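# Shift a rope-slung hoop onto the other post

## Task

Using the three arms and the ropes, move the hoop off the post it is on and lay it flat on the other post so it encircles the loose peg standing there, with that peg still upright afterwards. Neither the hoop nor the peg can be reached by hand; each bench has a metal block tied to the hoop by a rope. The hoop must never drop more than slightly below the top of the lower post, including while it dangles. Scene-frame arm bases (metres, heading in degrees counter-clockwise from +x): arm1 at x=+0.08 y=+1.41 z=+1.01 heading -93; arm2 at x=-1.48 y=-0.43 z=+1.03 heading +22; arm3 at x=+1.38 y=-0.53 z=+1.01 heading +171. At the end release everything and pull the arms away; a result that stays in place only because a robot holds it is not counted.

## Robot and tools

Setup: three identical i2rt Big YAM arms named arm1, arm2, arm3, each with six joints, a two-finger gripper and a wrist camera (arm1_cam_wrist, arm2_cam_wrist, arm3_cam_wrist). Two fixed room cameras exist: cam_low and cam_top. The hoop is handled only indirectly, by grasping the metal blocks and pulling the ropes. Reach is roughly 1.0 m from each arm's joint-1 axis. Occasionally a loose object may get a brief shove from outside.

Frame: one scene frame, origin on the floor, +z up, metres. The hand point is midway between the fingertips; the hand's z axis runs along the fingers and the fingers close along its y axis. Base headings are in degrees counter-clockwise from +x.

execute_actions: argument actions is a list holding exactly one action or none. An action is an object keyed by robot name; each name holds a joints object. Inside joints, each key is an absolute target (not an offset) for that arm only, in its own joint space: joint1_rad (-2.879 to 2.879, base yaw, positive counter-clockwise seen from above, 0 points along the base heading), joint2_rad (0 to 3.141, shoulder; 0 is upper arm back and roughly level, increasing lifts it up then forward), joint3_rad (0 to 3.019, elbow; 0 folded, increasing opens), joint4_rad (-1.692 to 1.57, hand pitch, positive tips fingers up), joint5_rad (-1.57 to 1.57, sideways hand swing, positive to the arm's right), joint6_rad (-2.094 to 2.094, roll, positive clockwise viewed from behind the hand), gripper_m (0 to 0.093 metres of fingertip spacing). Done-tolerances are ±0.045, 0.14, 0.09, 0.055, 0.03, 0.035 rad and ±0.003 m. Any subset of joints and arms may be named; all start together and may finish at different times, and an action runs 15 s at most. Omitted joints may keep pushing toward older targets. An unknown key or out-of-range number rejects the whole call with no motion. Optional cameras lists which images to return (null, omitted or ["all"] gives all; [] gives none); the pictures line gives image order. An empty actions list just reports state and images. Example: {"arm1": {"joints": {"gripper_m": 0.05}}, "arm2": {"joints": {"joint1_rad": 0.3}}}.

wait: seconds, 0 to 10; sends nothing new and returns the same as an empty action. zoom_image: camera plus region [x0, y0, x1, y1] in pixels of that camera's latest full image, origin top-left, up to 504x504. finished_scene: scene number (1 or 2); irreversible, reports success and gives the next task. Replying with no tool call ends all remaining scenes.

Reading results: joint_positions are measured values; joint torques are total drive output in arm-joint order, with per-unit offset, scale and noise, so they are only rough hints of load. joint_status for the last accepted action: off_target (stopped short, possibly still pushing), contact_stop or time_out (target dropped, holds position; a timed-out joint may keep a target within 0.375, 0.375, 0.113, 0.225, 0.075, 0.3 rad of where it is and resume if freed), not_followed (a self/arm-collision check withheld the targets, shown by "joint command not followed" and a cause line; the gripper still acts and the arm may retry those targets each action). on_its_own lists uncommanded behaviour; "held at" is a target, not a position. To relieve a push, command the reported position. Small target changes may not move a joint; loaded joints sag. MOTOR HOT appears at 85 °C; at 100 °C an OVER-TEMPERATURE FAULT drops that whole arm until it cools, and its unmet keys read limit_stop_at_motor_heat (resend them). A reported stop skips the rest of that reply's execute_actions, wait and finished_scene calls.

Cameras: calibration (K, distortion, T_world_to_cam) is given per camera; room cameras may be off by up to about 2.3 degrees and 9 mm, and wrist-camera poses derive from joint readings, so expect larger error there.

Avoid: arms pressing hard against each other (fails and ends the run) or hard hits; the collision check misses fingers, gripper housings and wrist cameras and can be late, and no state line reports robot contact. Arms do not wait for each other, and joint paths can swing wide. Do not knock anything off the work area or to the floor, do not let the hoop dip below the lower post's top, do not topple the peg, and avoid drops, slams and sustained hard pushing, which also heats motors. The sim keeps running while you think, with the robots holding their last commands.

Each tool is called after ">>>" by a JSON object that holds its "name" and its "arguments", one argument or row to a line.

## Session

>>> {"name": "execute_actions", "arguments": {
  "actions": []
}}

Scene clock: 0.00 s.
Joint torques (N m, as the arm reports them, + toward a larger angle): no reading
arm1.joint_positions: joint1_rad=-0.277 joint2_rad=+0.418 joint3_rad=+1.405 joint4_rad=-1.339 joint5_rad=-0.288 joint6_rad=-0.480 gripper_m=+0.095
arm1.joint_status: not commanded
arm1.hand: x=+0.0823 y=+1.2683 z=+1.5898 quat_wxyz=(-0.321, -0.465, -0.670, +0.482) (m; scene frame)
arm2.joint_positions: joint1_rad=+0.104 joint2_rad=+0.449 joint3_rad=+1.420 joint4_rad=-1.341 joint5_rad=-0.004 joint6_rad=-0.795 gripper_m=+0.094
arm2.joint_status: not commanded
arm2.hand: x=-1.3426 y=-0.3540 z=+1.6169 quat_wxyz=(-0.559, +0.497, -0.658, +0.083) (m; scene frame)
arm3.joint_positions: joint1_rad=-0.162 joint2_rad=+0.316 joint3_rad=+1.698 joint4_rad=-1.218 joint5_rad=+0.004 joint6_rad=-0.658 gripper_m=+0.094
arm3.joint_status: not commanded
arm3.hand: x=+1.3793 y=-0.5321 z=+1.7405 quat_wxyz=(-0.359, +0.638, +0.107, -0.673) (m; scene frame)
pictures: arm1_cam_wrist, arm2_cam_wrist, arm3_cam_wrist, cam_low, cam_top
camera_calibration (this result's frames):
arm1_cam_wrist: T_world_to_cam=[[-0.933058, -0.0982207, 0.346057, -0.347271], [-0.277362, 0.809027, -0.518214, -0.173139], [-0.22907, -0.579507, -0.782112, 2.11702], [0, 0, 0, 1]] pos_world=[0.112899, 1.33279, 1.6862]
arm2_cam_wrist: T_world_to_cam=[[0.542195, -0.494259, 0.67951, -0.549516], [-0.386445, -0.864775, -0.320664, -0.294391], [0.746113, -0.0887309, -0.65988, 2.1584], [0, 0, 0, 1]] pos_world=[-1.42624, -0.334668, 1.70329]
arm3_cam_wrist: T_world_to_cam=[[0.346936, 0.719598, 0.60151, -1.13652], [0.591748, 0.32963, -0.735648, 0.642586], [-0.727647, 0.611165, -0.31146, 1.99616], [0, 0, 0, 1]] pos_world=[1.46655, -0.613962, 1.77807]
Images, in order (width x height): arm1_cam_wrist 616x616, arm2_cam_wrist 616x616, arm3_cam_wrist 616x616, cam_low 672x504, cam_top 672x504.

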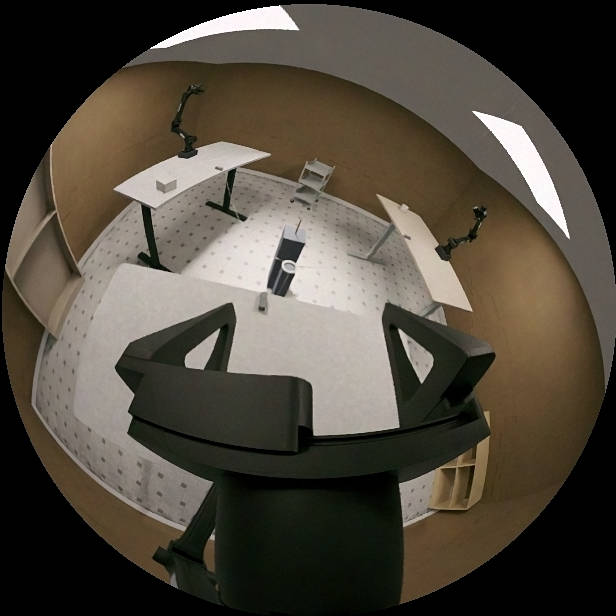

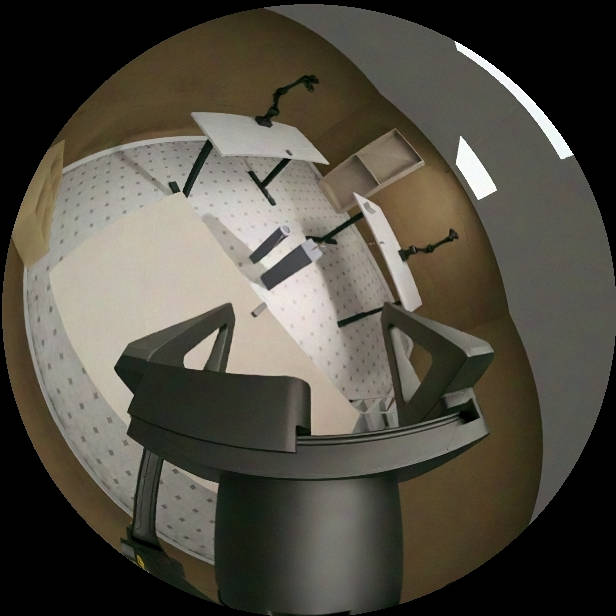

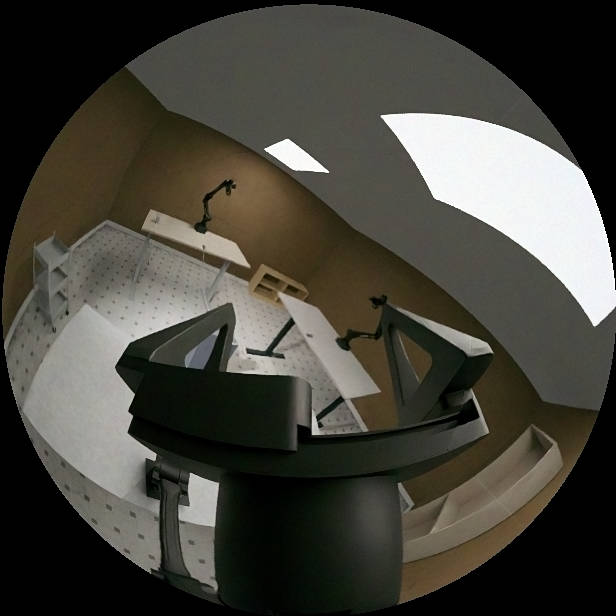

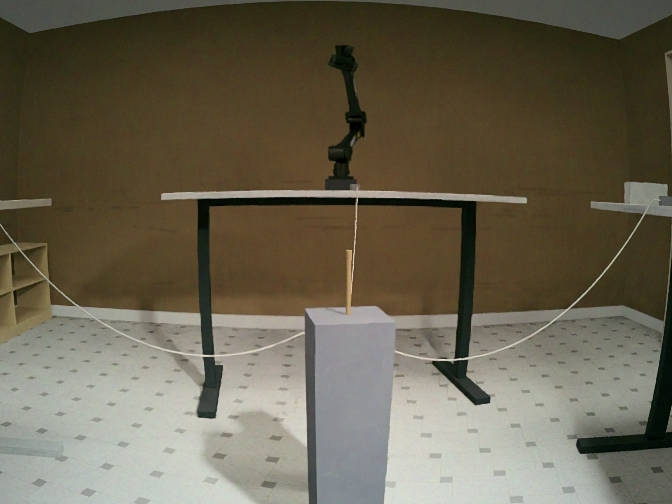

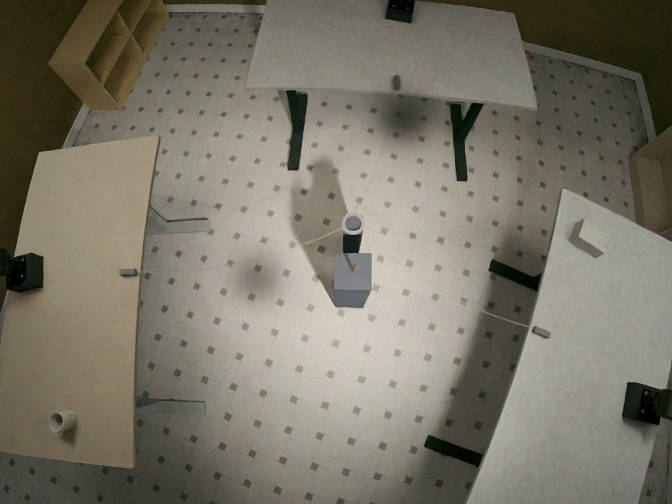

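>>> {"name": "zoom_image", "arguments": {
  "camera": "cam_top",
  "region": [290, 200, 420, 320]
}}

>>> {"name": "execute_actions", "arguments": {
  "actions": [
    {"arm1":{"joints":{"joint1_rad":0.09,"joint2_rad":1.98,"joint3_rad":1.49,"joint4_rad":-0.97,"joint5_rad":0,"joint6_rad":0,"gripper_m":0.075}},"arm2":{"joints":{"joint1_rad":-0.185,"joint2_rad":2.03,"joint3_rad":1.5,"joint4_rad":-0.93,"joint5_rad":0,"joint6_rad":0,"gripper_m":0.075}},"arm3":{"joints":{"joint1_rad":-0.275,"joint2_rad":1.96,"joint3_rad":1.44,"joint4_rad":-0.92,"joint5_rad":0,"joint6_rad":-0.1,"gripper_m":0.075}}}
  ],
  "cameras": ["arm1_cam_wrist","arm2_cam_wrist","arm3_cam_wrist"]
}}

Region (290, 200, 420, 320) of cam_top's 672x504 image, scaled by 3.877, with more detail than that image has; it fills the top 465 rows of this view, and the rest is white.

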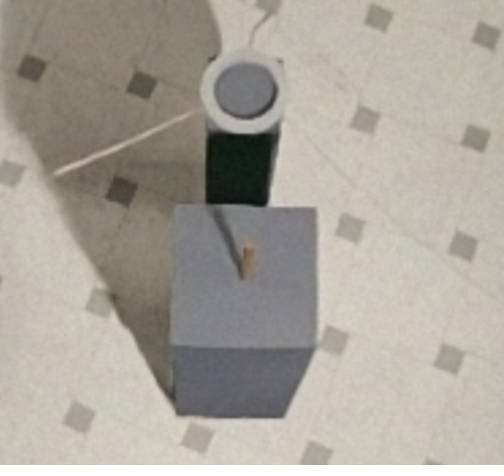

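Scene clock: 5.93 s.
Joint torques (N m, as the arm reports them, + toward a larger angle): arm1=[ -0.25 -19.89   8.43   1.22   0.19   0.26] | arm2=[ -1.94 -18.57   8.75   0.43   0.18   0.04] | arm3=[ -0.09 -18.4    7.99   1.16  -0.1    0.24]
arm1.joint_positions: joint1_rad=+0.087 joint2_rad=+1.971 joint3_rad=+1.485 joint4_rad=-0.978 joint5_rad=-0.004 joint6_rad=-0.017 gripper_m=+0.075
arm1.joint_status: all done
arm1.hand: x=+0.1046 y=+0.8192 z=+1.0369 quat_wxyz=(-0.039, -0.685, -0.726, +0.036) (m; scene frame)
arm2.joint_positions: joint1_rad=-0.180 joint2_rad=+2.028 joint3_rad=+1.490 joint4_rad=-0.931 joint5_rad=-0.003 joint6_rad=-0.012 gripper_m=+0.075
arm2.joint_status: all done
arm2.hand: x=-0.8890 y=-0.3011 z=+1.0353 quat_wxyz=(-0.051, +0.112, -0.992, -0.007) (m; scene frame)
arm3.joint_positions: joint1_rad=-0.268 joint2_rad=+1.961 joint3_rad=+1.430 joint4_rad=-0.933 joint5_rad=+0.002 joint6_rad=-0.115 gripper_m=+0.075
arm3.joint_status: all done
arm3.hand: x=+0.8436 y=-0.2913 z=+1.0299 quat_wxyz=(-0.015, +0.987, -0.154, -0.052) (m; scene frame)
pictures: arm1_cam_wrist, arm2_cam_wrist, arm3_cam_wrist
camera_calibration (this result's frames):
arm1_cam_wrist: T_world_to_cam=[[-0.998517, -0.0543729, 0.00282632, 0.147562], [-0.0457403, 0.865881, 0.498155, -1.21486], [-0.0295334, 0.497287, -0.867083, 0.614529], [0, 0, 0, 1]] pos_world=[0.109924, 0.754351, 1.13762]
arm2_cam_wrist: T_world_to_cam=[[0.230319, -0.972888, 0.0210349, -0.113764], [-0.845044, -0.189241, 0.500088, -1.31379], [-0.482549, -0.132955, -0.865719, 0.548348], [0, 0, 0, 1]] pos_world=[-0.819401, -0.286397, 1.13412]
arm3_cam_wrist: T_world_to_cam=[[0.306428, 0.951806, 0.0129131, 0.0114971], [0.833282, -0.274779, 0.479727, -1.2741], [0.460155, -0.136242, -0.877323, 0.600904], [0, 0, 0, 1]] pos_world=[0.781652, -0.27917, 1.13826]
Images, in order (width x height): arm1_cam_wrist 616x616, arm2_cam_wrist 616x616, arm3_cam_wrist 616x616.

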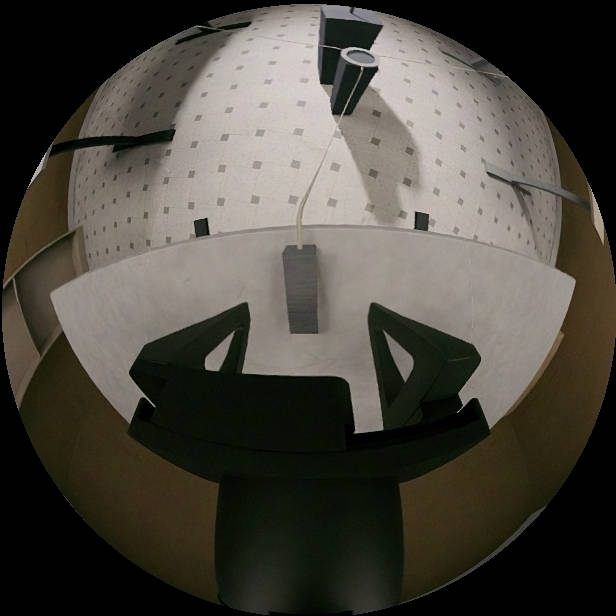

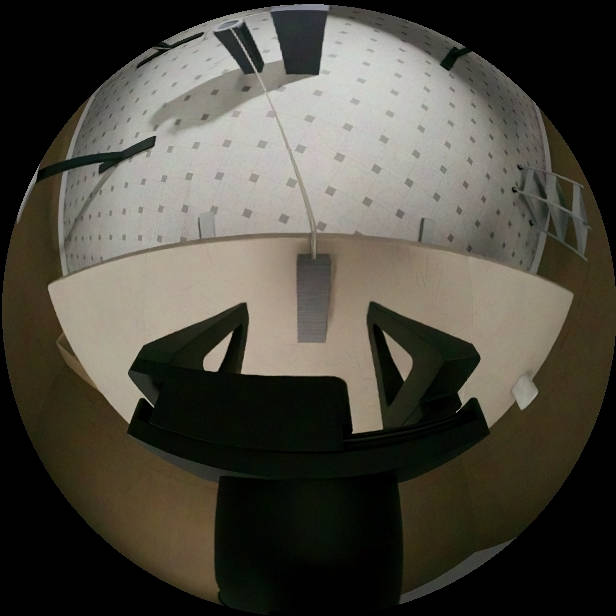

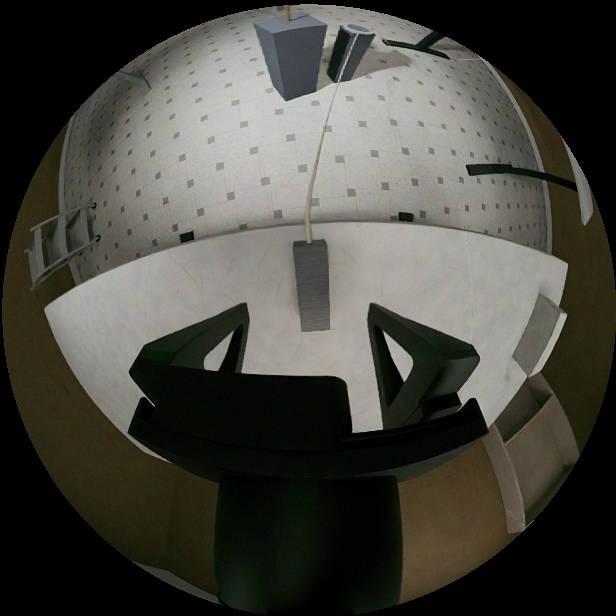

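>>> {"name": "execute_actions", "arguments": {
  "actions": [
    {"arm1":{"joints":{"joint1_rad":0.105,"joint2_rad":2.085,"joint4_rad":-0.95,"joint6_rad":-0.1}},"arm2":{"joints":{"joint1_rad":-0.195,"joint2_rad":2.135}},"arm3":{"joints":{"joint1_rad":-0.285,"joint2_rad":2.075,"joint4_rad":-0.89,"joint6_rad":-0.2}}}
  ],
  "cameras": ["arm1_cam_wrist","arm2_cam_wrist","arm3_cam_wrist"]
}}

Scene clock: 17.87 s.
Joint torques (N m, as the arm reports them, + toward a larger angle): arm1=[ -0.1  -21.25   7.58   1.31   0.18  -0.07] | arm2=[ -3.14 -18.24   7.99   0.42   0.18   0.01] | arm3=[ -0.65 -19.     7.32   1.    -0.07  -0.11]
arm1.joint_positions: joint1_rad=+0.101 joint2_rad=+2.081 joint3_rad=+1.485 joint4_rad=-0.963 joint5_rad=-0.004 joint6_rad=-0.082 gripper_m=+0.075
arm1.joint_status: all done
arm1.hand: x=+0.1119 y=+0.8302 z=+0.9746 quat_wxyz=(-0.006, -0.658, -0.753, +0.003) (m; scene frame)
arm2.joint_positions: joint1_rad=-0.189 joint2_rad=+2.137 joint3_rad=+1.490 joint4_rad=-0.931 joint5_rad=-0.003 joint6_rad=-0.012 gripper_m=+0.075
arm2.joint_status: all done
arm2.hand: x=-0.9050 y=-0.3101 z=+0.9728 quat_wxyz=(+0.003, +0.107, -0.994, -0.001) (m; scene frame)
arm3.joint_positions: joint1_rad=-0.270 joint2_rad=+2.076 joint3_rad=+1.430 joint4_rad=-0.903 joint5_rad=+0.001 joint6_rad=-0.185 gripper_m=+0.075
arm3.joint_status: all done
arm3.hand: x=+0.8528 y=-0.2942 z=+0.9660 quat_wxyz=(-0.003, +0.993, -0.121, -0.010) (m; scene frame)
pictures: arm1_cam_wrist, arm2_cam_wrist, arm3_cam_wrist
camera_calibration (this result's frames):
arm1_cam_wrist: T_world_to_cam=[[-0.991191, -0.13242, 0.00226697, 0.220232], [-0.106824, 0.809484, 0.577342, -1.21655], [-0.0782869, 0.572014, -0.816499, 0.449376], [0, 0, 0, 1]] pos_world=[0.123516, 0.756889, 1.06878]
arm2_cam_wrist: T_world_to_cam=[[0.223105, -0.974608, 0.0190442, -0.122664], [-0.78848, -0.16894, 0.591403, -1.32915], [-0.573169, -0.146961, -0.806151, 0.340994], [0, 0, 0, 1]] pos_world=[-0.825197, -0.293984, 1.06329]
arm3_cam_wrist: T_world_to_cam=[[0.240024, 0.970759, 0.00391963, 0.0831903], [0.808388, -0.202109, 0.552866, -1.27992], [0.537491, -0.129532, -0.833261, 0.433741], [0, 0, 0, 1]] pos_world=[0.78157, -0.283258, 1.06872]
Images, in order (width x height): arm1_cam_wrist 616x616, arm2_cam_wrist 616x616, arm3_cam_wrist 616x616.

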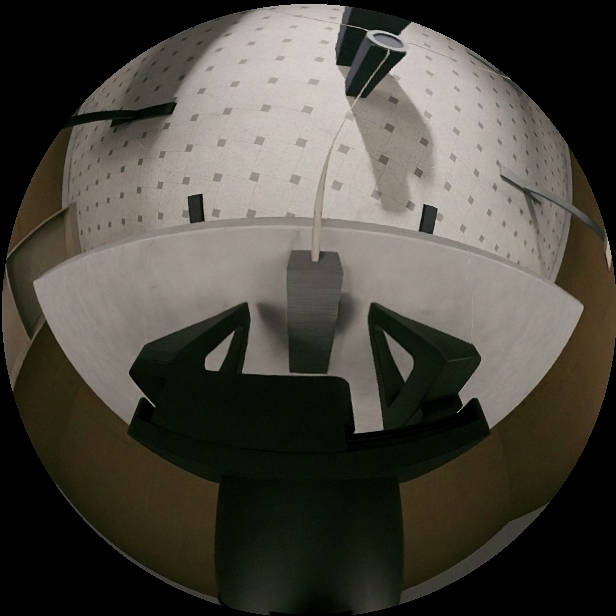

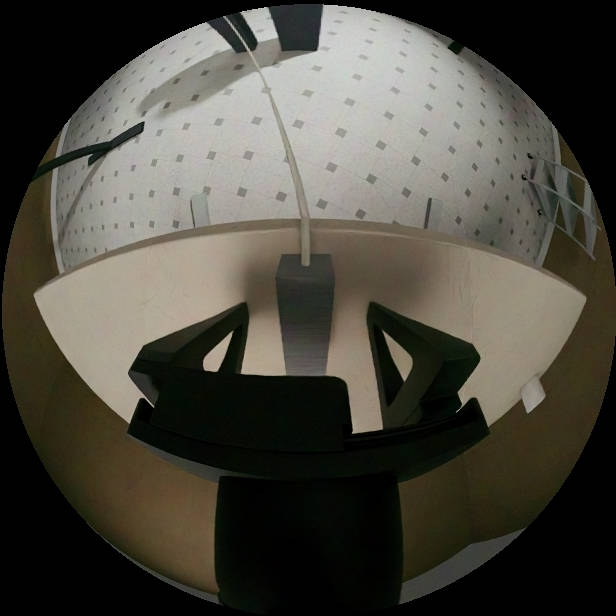

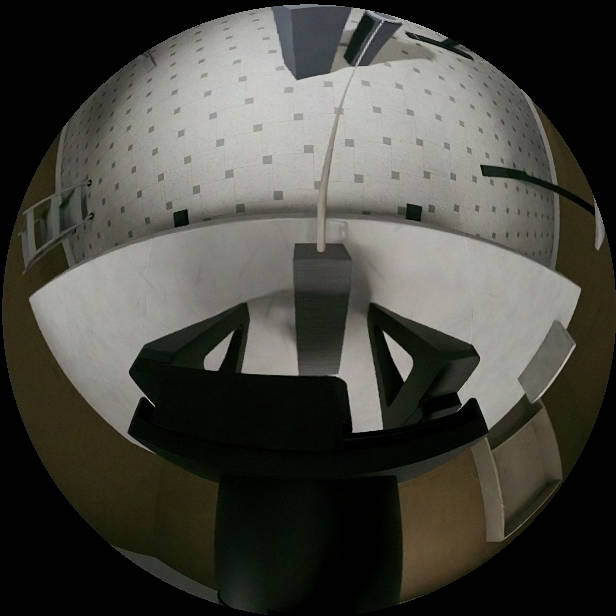

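>>> {"name": "execute_actions", "arguments": {
  "actions": [
    {"arm1":{"joints":{"gripper_m":0}},"arm2":{"joints":{"gripper_m":0}},"arm3":{"joints":{"gripper_m":0}}}
  ],
  "cameras": []
}}

>>> {"name": "execute_actions", "arguments": {
  "actions": [
    {"arm1":{"joints":{"joint1_rad":-0.05,"joint2_rad":1.6,"joint3_rad":1.4,"joint4_rad":-1.3}},"arm2":{"joints":{"joint2_rad":2.0,"joint3_rad":1.74,"joint4_rad":-1.125,"joint6_rad":-0.3}},"arm3":{"joints":{"joint2_rad":2.0,"joint3_rad":1.74,"joint4_rad":-1.125,"joint6_rad":0.1}}}
  ],
  "cameras": []
}}

>>> {"name": "wait", "arguments": {
  "seconds": 2
}}

Scene clock: 30.90 s.
Joint torques (N m, as the arm reports them, + toward a larger angle): arm1=[ -0.17 -21.43   7.69   1.29   0.12  -0.06] | arm2=[ -1.65 -18.59   7.81   0.34   0.11  -0.03] | arm3=[ -0.64 -18.93   7.28   0.99  -0.06  -0.1 ]
arm1.joint_positions: joint1_rad=+0.101 joint2_rad=+2.081 joint3_rad=+1.485 joint4_rad=-0.963 joint5_rad=-0.002 joint6_rad=-0.084 gripper_m=+0.025
arm1.joint_status: gripper_m off_target (ended at +0.025, target +0.000)
arm1.hand: x=+0.1117 y=+0.8302 z=+0.9746 quat_wxyz=(-0.005, -0.657, -0.754, +0.004) (m; scene frame)
arm2.joint_positions: joint1_rad=-0.189 joint2_rad=+2.137 joint3_rad=+1.490 joint4_rad=-0.931 joint5_rad=-0.002 joint6_rad=-0.011 gripper_m=+0.025
arm2.joint_status: gripper_m off_target (ended at +0.025, target +0.000)
arm2.hand: x=-0.9050 y=-0.3103 z=+0.9728 quat_wxyz=(+0.003, +0.107, -0.994, -0.001) (m; scene frame)
arm3.joint_positions: joint1_rad=-0.270 joint2_rad=+2.076 joint3_rad=+1.430 joint4_rad=-0.903 joint5_rad=+0.001 joint6_rad=-0.186 gripper_m=+0.025
arm3.joint_status: gripper_m off_target (ended at +0.025, target +0.000)
arm3.hand: x=+0.8528 y=-0.2941 z=+0.9660 quat_wxyz=(-0.003, +0.993, -0.120, -0.010) (m; scene frame)
pictures: none
No camera images: the call's "cameras" was empty. Leave "cameras" out to get every camera's image.

Scene clock: 32.30 s.
Joint torques (N m, as the arm reports them, + toward a larger angle): arm1=[ -0.61 -15.17  10.01   0.27   0.    -0.05] | arm2=[ -1.51 -17.87  11.05   0.52   0.09  -0.25] | arm3=[ -0.67 -19.06  10.25  -0.05  -0.03   0.23]
arm1.joint_positions: joint1_rad=-0.049 joint2_rad=+1.593 joint3_rad=+1.384 joint4_rad=-1.288 joint5_rad=+0.001 joint6_rad=-0.085 gripper_m=+0.025
arm1.joint_status: all done
arm1.hand: x=+0.0331 y=+0.9269 z=+1.1903 quat_wxyz=(-0.024, -0.711, -0.703, +0.029) (m; scene frame)
arm2.joint_positions: joint1_rad=-0.189 joint2_rad=+1.994 joint3_rad=+1.713 joint4_rad=-1.118 joint5_rad=-0.002 joint6_rad=-0.287 gripper_m=+0.025
arm2.joint_status: all done
arm2.hand: x=-0.8433 y=-0.2975 z=+1.1346 quat_wxyz=(-0.086, +0.242, -0.966, +0.003) (m; scene frame)
arm3.joint_positions: joint1_rad=-0.270 joint2_rad=+1.991 joint3_rad=+1.709 joint4_rad=-1.111 joint5_rad=+0.001 joint6_rad=+0.084 gripper_m=+0.025
arm3.joint_status: all done
arm3.hand: x=+0.7857 y=-0.2633 z=+1.1130 quat_wxyz=(-0.015, +0.964, -0.252, -0.088) (m; scene frame)
pictures: none
No camera images: the call's "cameras" was empty. Leave "cameras" out to get every camera's image.

Scene clock: 34.30 s.
Joint torques (N m, as the arm reports them, + toward a larger angle): arm1=[ -0.55 -15.11   9.99   0.26  -0.01  -0.05] | arm2=[ -1.63 -18.71  11.12   0.19   0.13  -0.29] | arm3=[ -0.65 -19.08  10.24  -0.04  -0.03   0.24]
arm1.joint_positions: joint1_rad=-0.049 joint2_rad=+1.593 joint3_rad=+1.384 joint4_rad=-1.288 joint5_rad=+0.001 joint6_rad=-0.085 gripper_m=+0.025
arm1.joint_status: all done
arm1.hand: x=+0.0331 y=+0.9269 z=+1.1903 quat_wxyz=(-0.024, -0.711, -0.703, +0.029) (m; scene frame)
arm2.joint_positions: joint1_rad=-0.189 joint2_rad=+1.994 joint3_rad=+1.713 joint4_rad=-1.118 joint5_rad=-0.002 joint6_rad=-0.288 gripper_m=+0.025
arm2.joint_status: all done
arm2.hand: x=-0.8433 y=-0.2975 z=+1.1346 quat_wxyz=(-0.086, +0.242, -0.966, +0.003) (m; scene frame)
arm3.joint_positions: joint1_rad=-0.270 joint2_rad=+1.991 joint3_rad=+1.709 joint4_rad=-1.111 joint5_rad=+0.001 joint6_rad=+0.085 gripper_m=+0.025
arm3.joint_status: all done
arm3.hand: x=+0.7857 y=-0.2633 z=+1.1130 quat_wxyz=(-0.015, +0.963, -0.253, -0.088) (m; scene frame)
wait: 2.00 s; at rest by 0.27 s
pictures: arm1_cam_wrist, arm2_cam_wrist, arm3_cam_wrist, cam_low, cam_top
camera_calibration (this result's frames):
arm1_cam_wrist: T_world_to_cam=[[-0.999822, 0.0146997, 0.0118672, 0.00685809], [0.0187442, 0.850307, 0.525953, -1.40855], [-0.00235945, 0.526082, -0.850431, 0.644496], [0, 0, 0, 1]] pos_world=[0.0347795, 0.858538, 1.28885]
arm2_cam_wrist: T_world_to_cam=[[0.472356, -0.8786, 0.0702923, 0.0533964], [-0.803841, -0.396702, 0.443246, -1.28667], [-0.361551, -0.265874, -0.89364, 0.75107], [0, 0, 0, 1]] pos_world=[-0.787951, -0.263821, 1.23774]
arm3_cam_wrist: T_world_to_cam=[[0.489493, 0.871868, -0.0155721, -0.131666], [0.79587, -0.439386, 0.41657, -1.20171], [0.356352, -0.216302, -0.90897, 0.800002], [0, 0, 0, 1]] pos_world=[0.735772, -0.240176, 1.22572]
Images, in order (width x height): arm1_cam_wrist 616x616, arm2_cam_wrist 616x616, arm3_cam_wrist 616x616, cam_low 672x504, cam_top 672x504.

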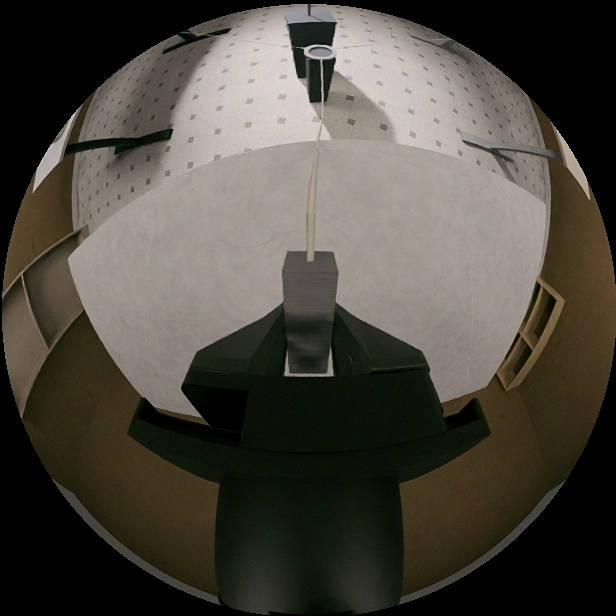

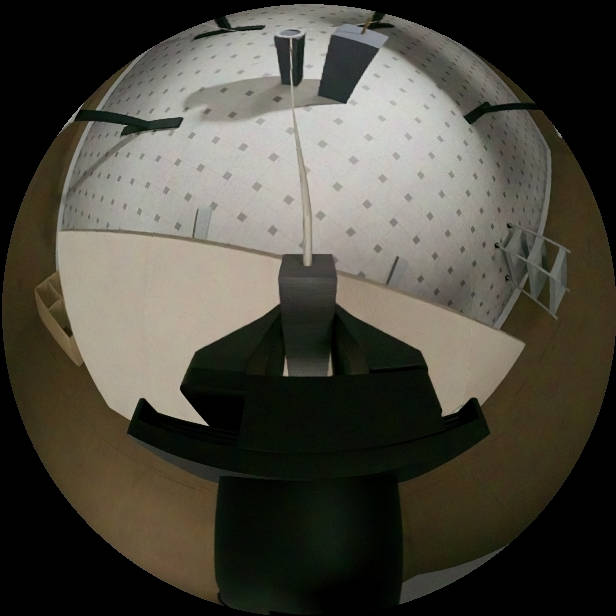

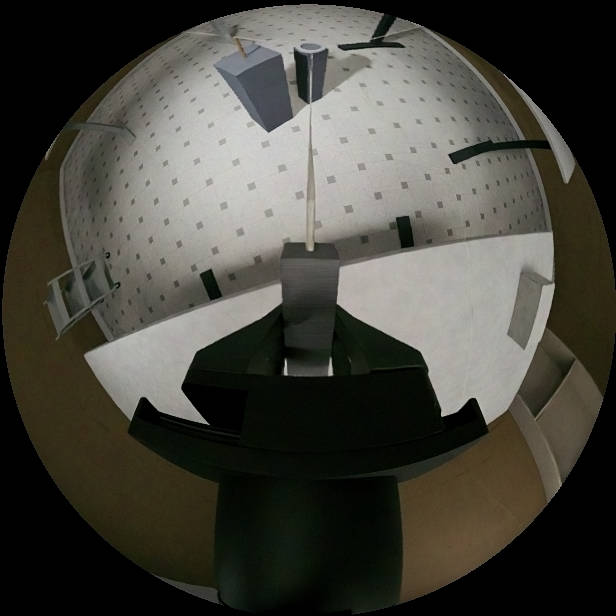

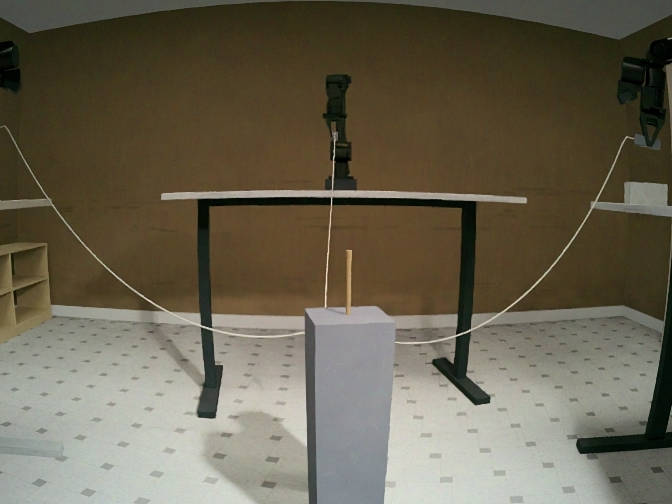

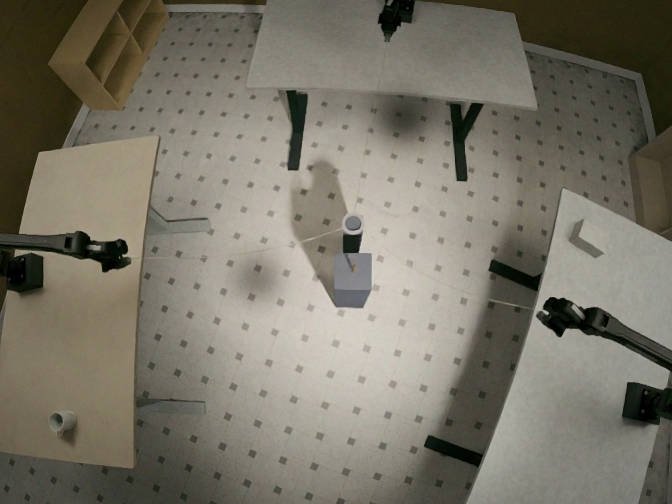

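>>> {"name": "execute_actions", "arguments": {
  "actions": [
    {"arm1":{"joints":{"joint1_rad":-0.14,"joint2_rad":1.46,"joint3_rad":1.36}},"arm2":{"joints":{"joint2_rad":1.82}},"arm3":{"joints":{"joint2_rad":1.80}}}
  ],
  "cameras": []
}}

>>> {"name": "wait", "arguments": {
  "seconds": 2
}}

>>> {"name": "zoom_image", "arguments": {
  "camera": "arm3_cam_wrist",
  "region": [200, 0, 520, 160]
}}

>>> {"name": "zoom_image", "arguments": {
  "camera": "arm2_cam_wrist",
  "region": [80, 0, 400, 160]
}}

Scene clock: 39.73 s.
Joint torques (N m, as the arm reports them, + toward a larger angle): arm1=[  0.14 -13.     9.74   0.41  -0.01  -0.05] | arm2=[ -2.38 -16.86  11.66   0.63   0.06  -0.23] | arm3=[ -0.49 -17.48  10.79   0.56  -0.03   0.24]
arm1.joint_positions: joint1_rad=-0.145 joint2_rad=+1.452 joint3_rad=+1.351 joint4_rad=-1.288 joint5_rad=+0.001 joint6_rad=-0.085 gripper_m=+0.025
arm1.joint_status: all done
arm1.hand: x=-0.0097 y=+0.9543 z=+1.2415 quat_wxyz=(-0.055, -0.741, -0.665, +0.073) (m; scene frame)
arm2.joint_positions: joint1_rad=-0.189 joint2_rad=+1.819 joint3_rad=+1.713 joint4_rad=-1.120 joint5_rad=-0.002 joint6_rad=-0.288 gripper_m=+0.025
arm2.joint_status: all done
arm2.hand: x=-0.8481 y=-0.2984 z=+1.2443 quat_wxyz=(-0.172, +0.240, -0.955, +0.006) (m; scene frame)
arm3.joint_positions: joint1_rad=-0.270 joint2_rad=+1.797 joint3_rad=+1.709 joint4_rad=-1.114 joint5_rad=+0.001 joint6_rad=+0.085 gripper_m=+0.025
arm3.joint_status: all done
arm3.hand: x=+0.7919 y=-0.2659 z=+1.2340 quat_wxyz=(-0.031, +0.951, -0.249, -0.181) (m; scene frame)
pictures: none
No camera images: the call's "cameras" was empty. Leave "cameras" out to get every camera's image.

Scene clock: 41.73 s.
Joint torques (N m, as the arm reports them, + toward a larger angle): arm1=[ -0.03 -13.2    9.82   0.51  -0.01  -0.05] | arm2=[ -2.77 -17.23  11.72   0.64   0.1   -0.27] | arm3=[ -0.64 -17.43  10.91   0.5   -0.03   0.24]
arm1.joint_positions: joint1_rad=-0.145 joint2_rad=+1.452 joint3_rad=+1.351 joint4_rad=-1.288 joint5_rad=+0.001 joint6_rad=-0.085 gripper_m=+0.025
arm1.joint_status: all done
arm1.hand: x=-0.0097 y=+0.9543 z=+1.2415 quat_wxyz=(-0.055, -0.741, -0.665, +0.073) (m; scene frame)
arm2.joint_positions: joint1_rad=-0.189 joint2_rad=+1.819 joint3_rad=+1.713 joint4_rad=-1.120 joint5_rad=-0.002 joint6_rad=-0.289 gripper_m=+0.025
arm2.joint_status: all done
arm2.hand: x=-0.8481 y=-0.2984 z=+1.2443 quat_wxyz=(-0.172, +0.240, -0.955, +0.006) (m; scene frame)
arm3.joint_positions: joint1_rad=-0.270 joint2_rad=+1.797 joint3_rad=+1.709 joint4_rad=-1.114 joint5_rad=+0.001 joint6_rad=+0.085 gripper_m=+0.025
arm3.joint_status: all done
arm3.hand: x=+0.7919 y=-0.2659 z=+1.2340 quat_wxyz=(-0.031, +0.951, -0.249, -0.181) (m; scene frame)
wait: 2.00 s; at rest by 0.27 s
pictures: arm1_cam_wrist, arm2_cam_wrist, arm3_cam_wrist, cam_low, cam_top
camera_calibration (this result's frames):
arm1_cam_wrist: T_world_to_cam=[[-0.993415, 0.112721, 0.0205269, -0.141139], [0.110518, 0.895476, 0.43117, -1.3826], [0.0302207, 0.430599, -0.902037, 0.829009], [0, 0, 0, 1]] pos_world=[-0.0124609, 0.897024, 1.34683]
arm2_cam_wrist: T_world_to_cam=[[0.456999, -0.881505, 0.118744, -0.0270506], [-0.86564, -0.410084, 0.287225, -1.20174], [-0.204495, -0.234051, -0.950475, 1.06049], [0, 0, 0, 1]] pos_world=[-0.811051, -0.268453, 1.35635]
arm3_cam_wrist: T_world_to_cam=[[0.485623, 0.873611, -0.0312028, -0.107668], [0.852671, -0.465511, 0.237175, -1.08867], [0.192673, -0.141783, -0.970966, 1.13316], [0, 0, 0, 1]] pos_world=[0.762237, -0.252067, 1.35511]
Images, in order (width x height): arm1_cam_wrist 616x616, arm2_cam_wrist 616x616, arm3_cam_wrist 616x616, cam_low 672x504, cam_top 672x504.

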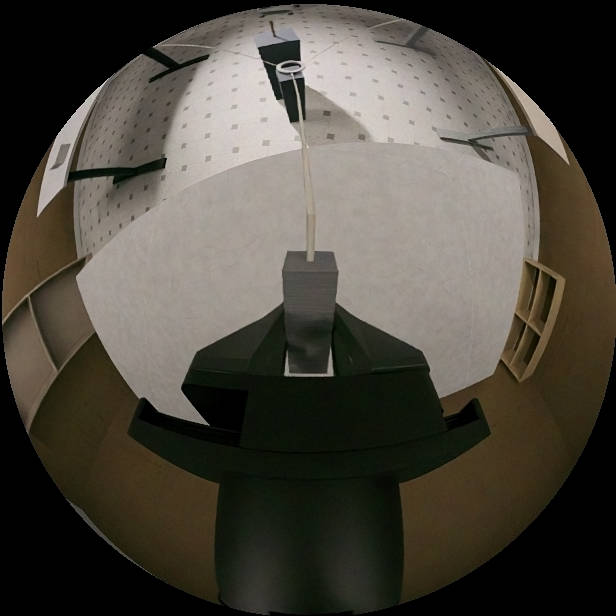

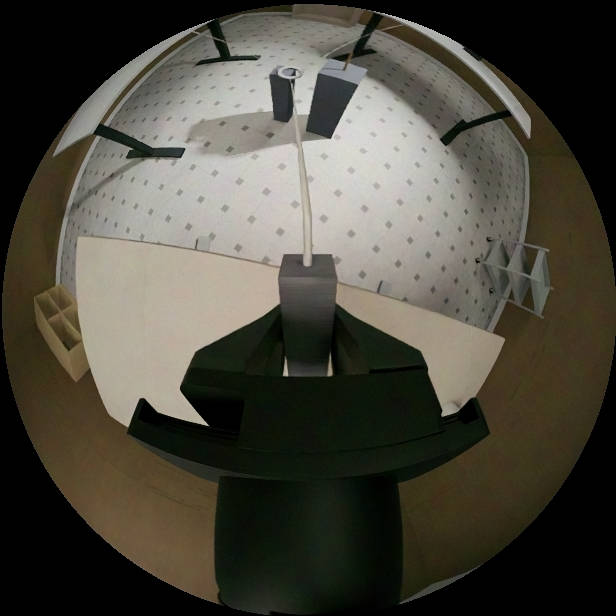

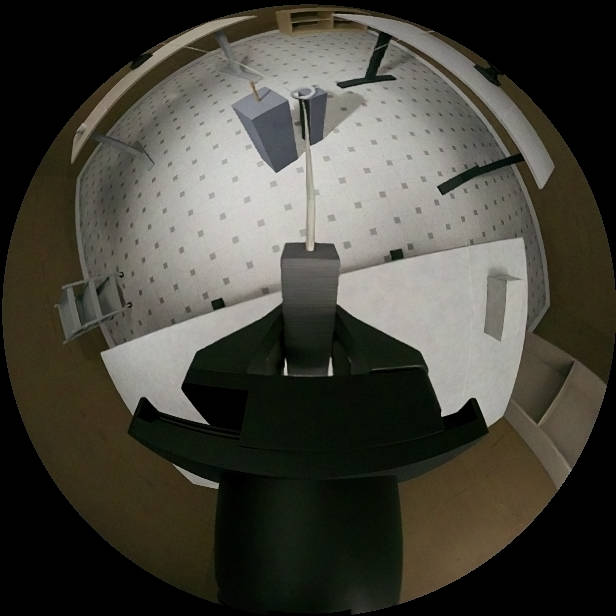

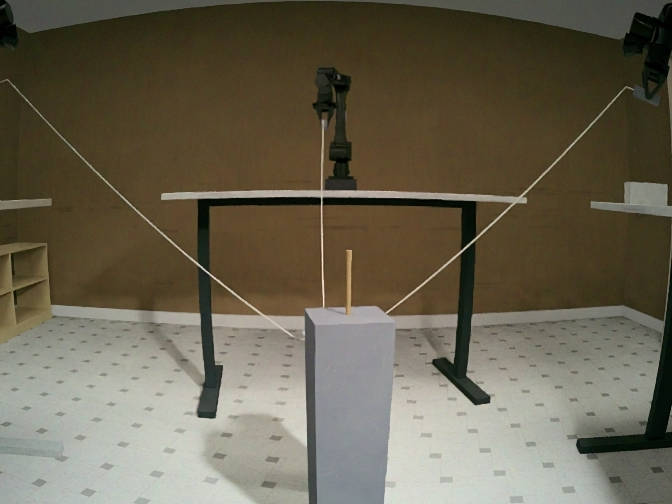

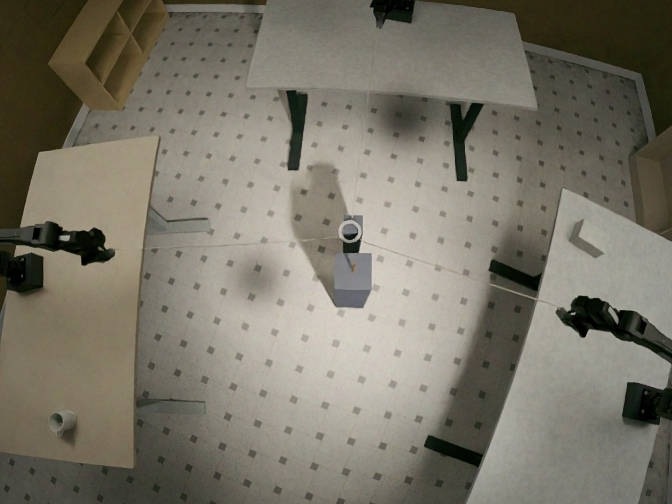

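Region (200, 0, 520, 160) of arm3_cam_wrist's 616x616 image, scaled by 1.575, with more detail than that image has.

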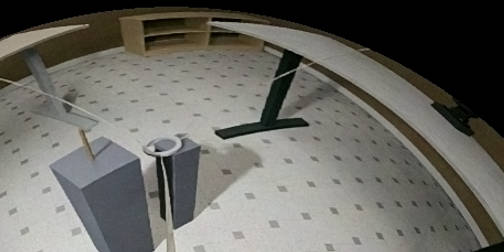

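Region (80, 0, 400, 160) of arm2_cam_wrist's 616x616 image, scaled by 1.575, with more detail than that image has.

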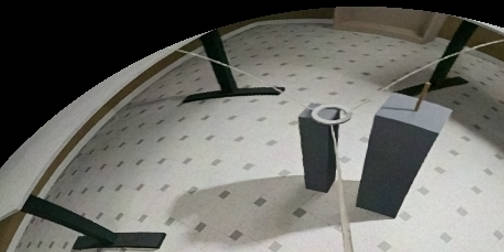

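>>> {"name": "execute_actions", "arguments": {
  "actions": [
    {"arm1":{"joints":{"joint1_rad":-0.3,"joint2_rad":1.08,"joint3_rad":1.14,"joint4_rad":-1.53,"joint6_rad":-0.3}},"arm2":{"joints":{"joint2_rad":1.62,"joint4_rad":-1.25}},"arm3":{"joints":{"joint1_rad":-0.23,"joint2_rad":1.58,"joint4_rad":-1.26}}}
  ],
  "cameras": []
}}

>>> {"name": "wait", "arguments": {
  "seconds": 2
}}

Scene clock: 49.03 s.
Joint torques (N m, as the arm reports them, + toward a larger angle): arm1=[-0.08 -6.65  9.25  0.33  0.   -0.05] | arm2=[ -1.63 -14.91  11.91   0.59   0.1   -0.22] | arm3=[  0.82 -14.79  10.82   0.52  -0.03   0.23]
arm1.joint_positions: joint1_rad=-0.305 joint2_rad=+1.077 joint3_rad=+1.136 joint4_rad=-1.517 joint5_rad=+0.000 joint6_rad=-0.284 gripper_m=+0.025
arm1.joint_status: all done
arm1.hand: x=-0.0272 y=+1.1227 z=+1.2816 quat_wxyz=(-0.026, -0.730, -0.681, +0.050) (m; scene frame)
arm2.joint_positions: joint1_rad=-0.189 joint2_rad=+1.627 joint3_rad=+1.713 joint4_rad=-1.243 joint5_rad=-0.002 joint6_rad=-0.289 gripper_m=+0.025
arm2.joint_status: all done
arm2.hand: x=-0.9003 y=-0.3091 z=+1.3475 quat_wxyz=(-0.206, +0.238, -0.949, +0.008) (m; scene frame)
arm3.joint_positions: joint1_rad=-0.239 joint2_rad=+1.584 joint3_rad=+1.709 joint4_rad=-1.246 joint5_rad=+0.001 joint6_rad=+0.085 gripper_m=+0.025
arm3.joint_status: all done
arm3.hand: x=+0.8405 y=-0.3081 z=+1.3469 quat_wxyz=(-0.034, +0.947, -0.233, -0.220) (m; scene frame)
pictures: none
No camera images: the call's "cameras" was empty. Leave "cameras" out to get every camera's image.

Scene clock: 51.03 s.
Joint torques (N m, as the arm reports them, + toward a larger angle): arm1=[-0.05 -6.6   9.32  0.35  0.   -0.06] | arm2=[ -2.21 -14.67  12.     0.62   0.08  -0.25] | arm3=[  1.04 -14.82  10.89   0.51  -0.03   0.23]
arm1.joint_positions: joint1_rad=-0.305 joint2_rad=+1.077 joint3_rad=+1.136 joint4_rad=-1.517 joint5_rad=+0.000 joint6_rad=-0.284 gripper_m=+0.025
arm1.joint_status: all done
arm1.hand: x=-0.0272 y=+1.1227 z=+1.2816 quat_wxyz=(-0.026, -0.730, -0.682, +0.050) (m; scene frame)
arm2.joint_positions: joint1_rad=-0.189 joint2_rad=+1.627 joint3_rad=+1.713 joint4_rad=-1.243 joint5_rad=-0.002 joint6_rad=-0.289 gripper_m=+0.025
arm2.joint_status: all done
arm2.hand: x=-0.9003 y=-0.3091 z=+1.3475 quat_wxyz=(-0.206, +0.238, -0.949, +0.008) (m; scene frame)
arm3.joint_positions: joint1_rad=-0.239 joint2_rad=+1.584 joint3_rad=+1.709 joint4_rad=-1.246 joint5_rad=+0.001 joint6_rad=+0.085 gripper_m=+0.025
arm3.joint_status: all done
arm3.hand: x=+0.8405 y=-0.3081 z=+1.3469 quat_wxyz=(-0.034, +0.947, -0.233, -0.220) (m; scene frame)
wait: 2.00 s; at rest by 0.27 s
pictures: arm1_cam_wrist, arm2_cam_wrist, arm3_cam_wrist, cam_low, cam_top
camera_calibration (this result's frames):
arm1_cam_wrist: T_world_to_cam=[[-0.996667, 0.0730384, 0.0363261, -0.154126], [0.081432, 0.864642, 0.495745, -1.59767], [0.00479937, 0.497051, -0.867708, 0.673941], [0, 0, 0, 1]] pos_world=[-0.0267461, 1.05768, 1.38242]
arm2_cam_wrist: T_world_to_cam=[[0.448372, -0.88327, 0.137101, -0.0578982], [-0.882866, -0.413655, 0.222345, -1.21024], [-0.139678, -0.220735, -0.96528, 1.22786], [0, 0, 0, 1]] pos_world=[-0.87101, -0.280727, 1.46226]
arm3_cam_wrist: T_world_to_cam=[[0.455559, 0.889408, -0.0376648, -0.0520443], [0.8815, -0.444797, 0.158473, -1.08845], [0.124194, -0.105396, -0.986645, 1.31736], [0, 0, 0, 1]] pos_world=[0.819571, -0.299008, 1.4703]
Images, in order (width x height): arm1_cam_wrist 616x616, arm2_cam_wrist 616x616, arm3_cam_wrist 616x616, cam_low 672x504, cam_top 672x504.

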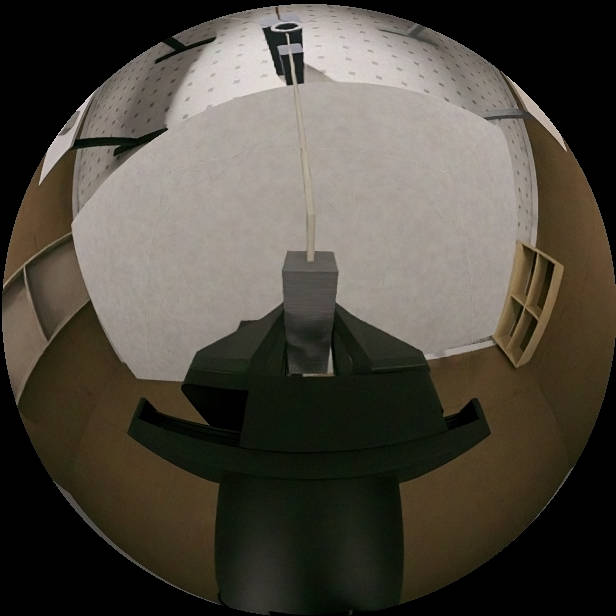

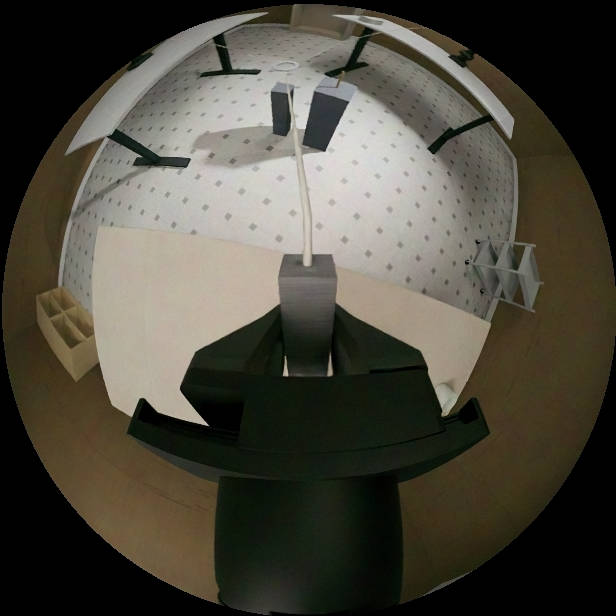

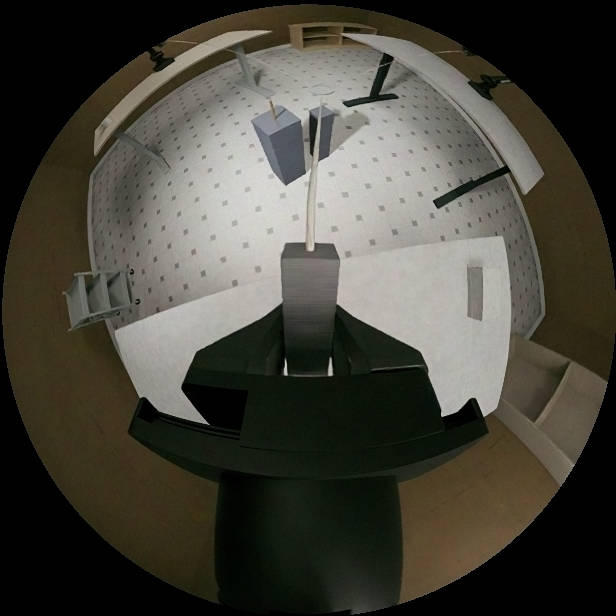

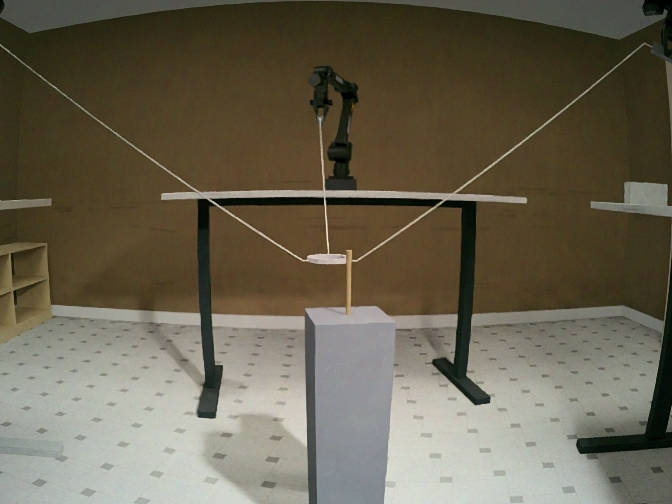

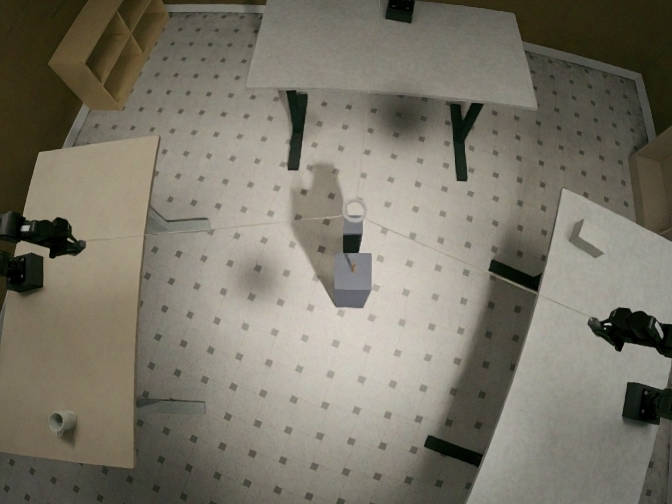

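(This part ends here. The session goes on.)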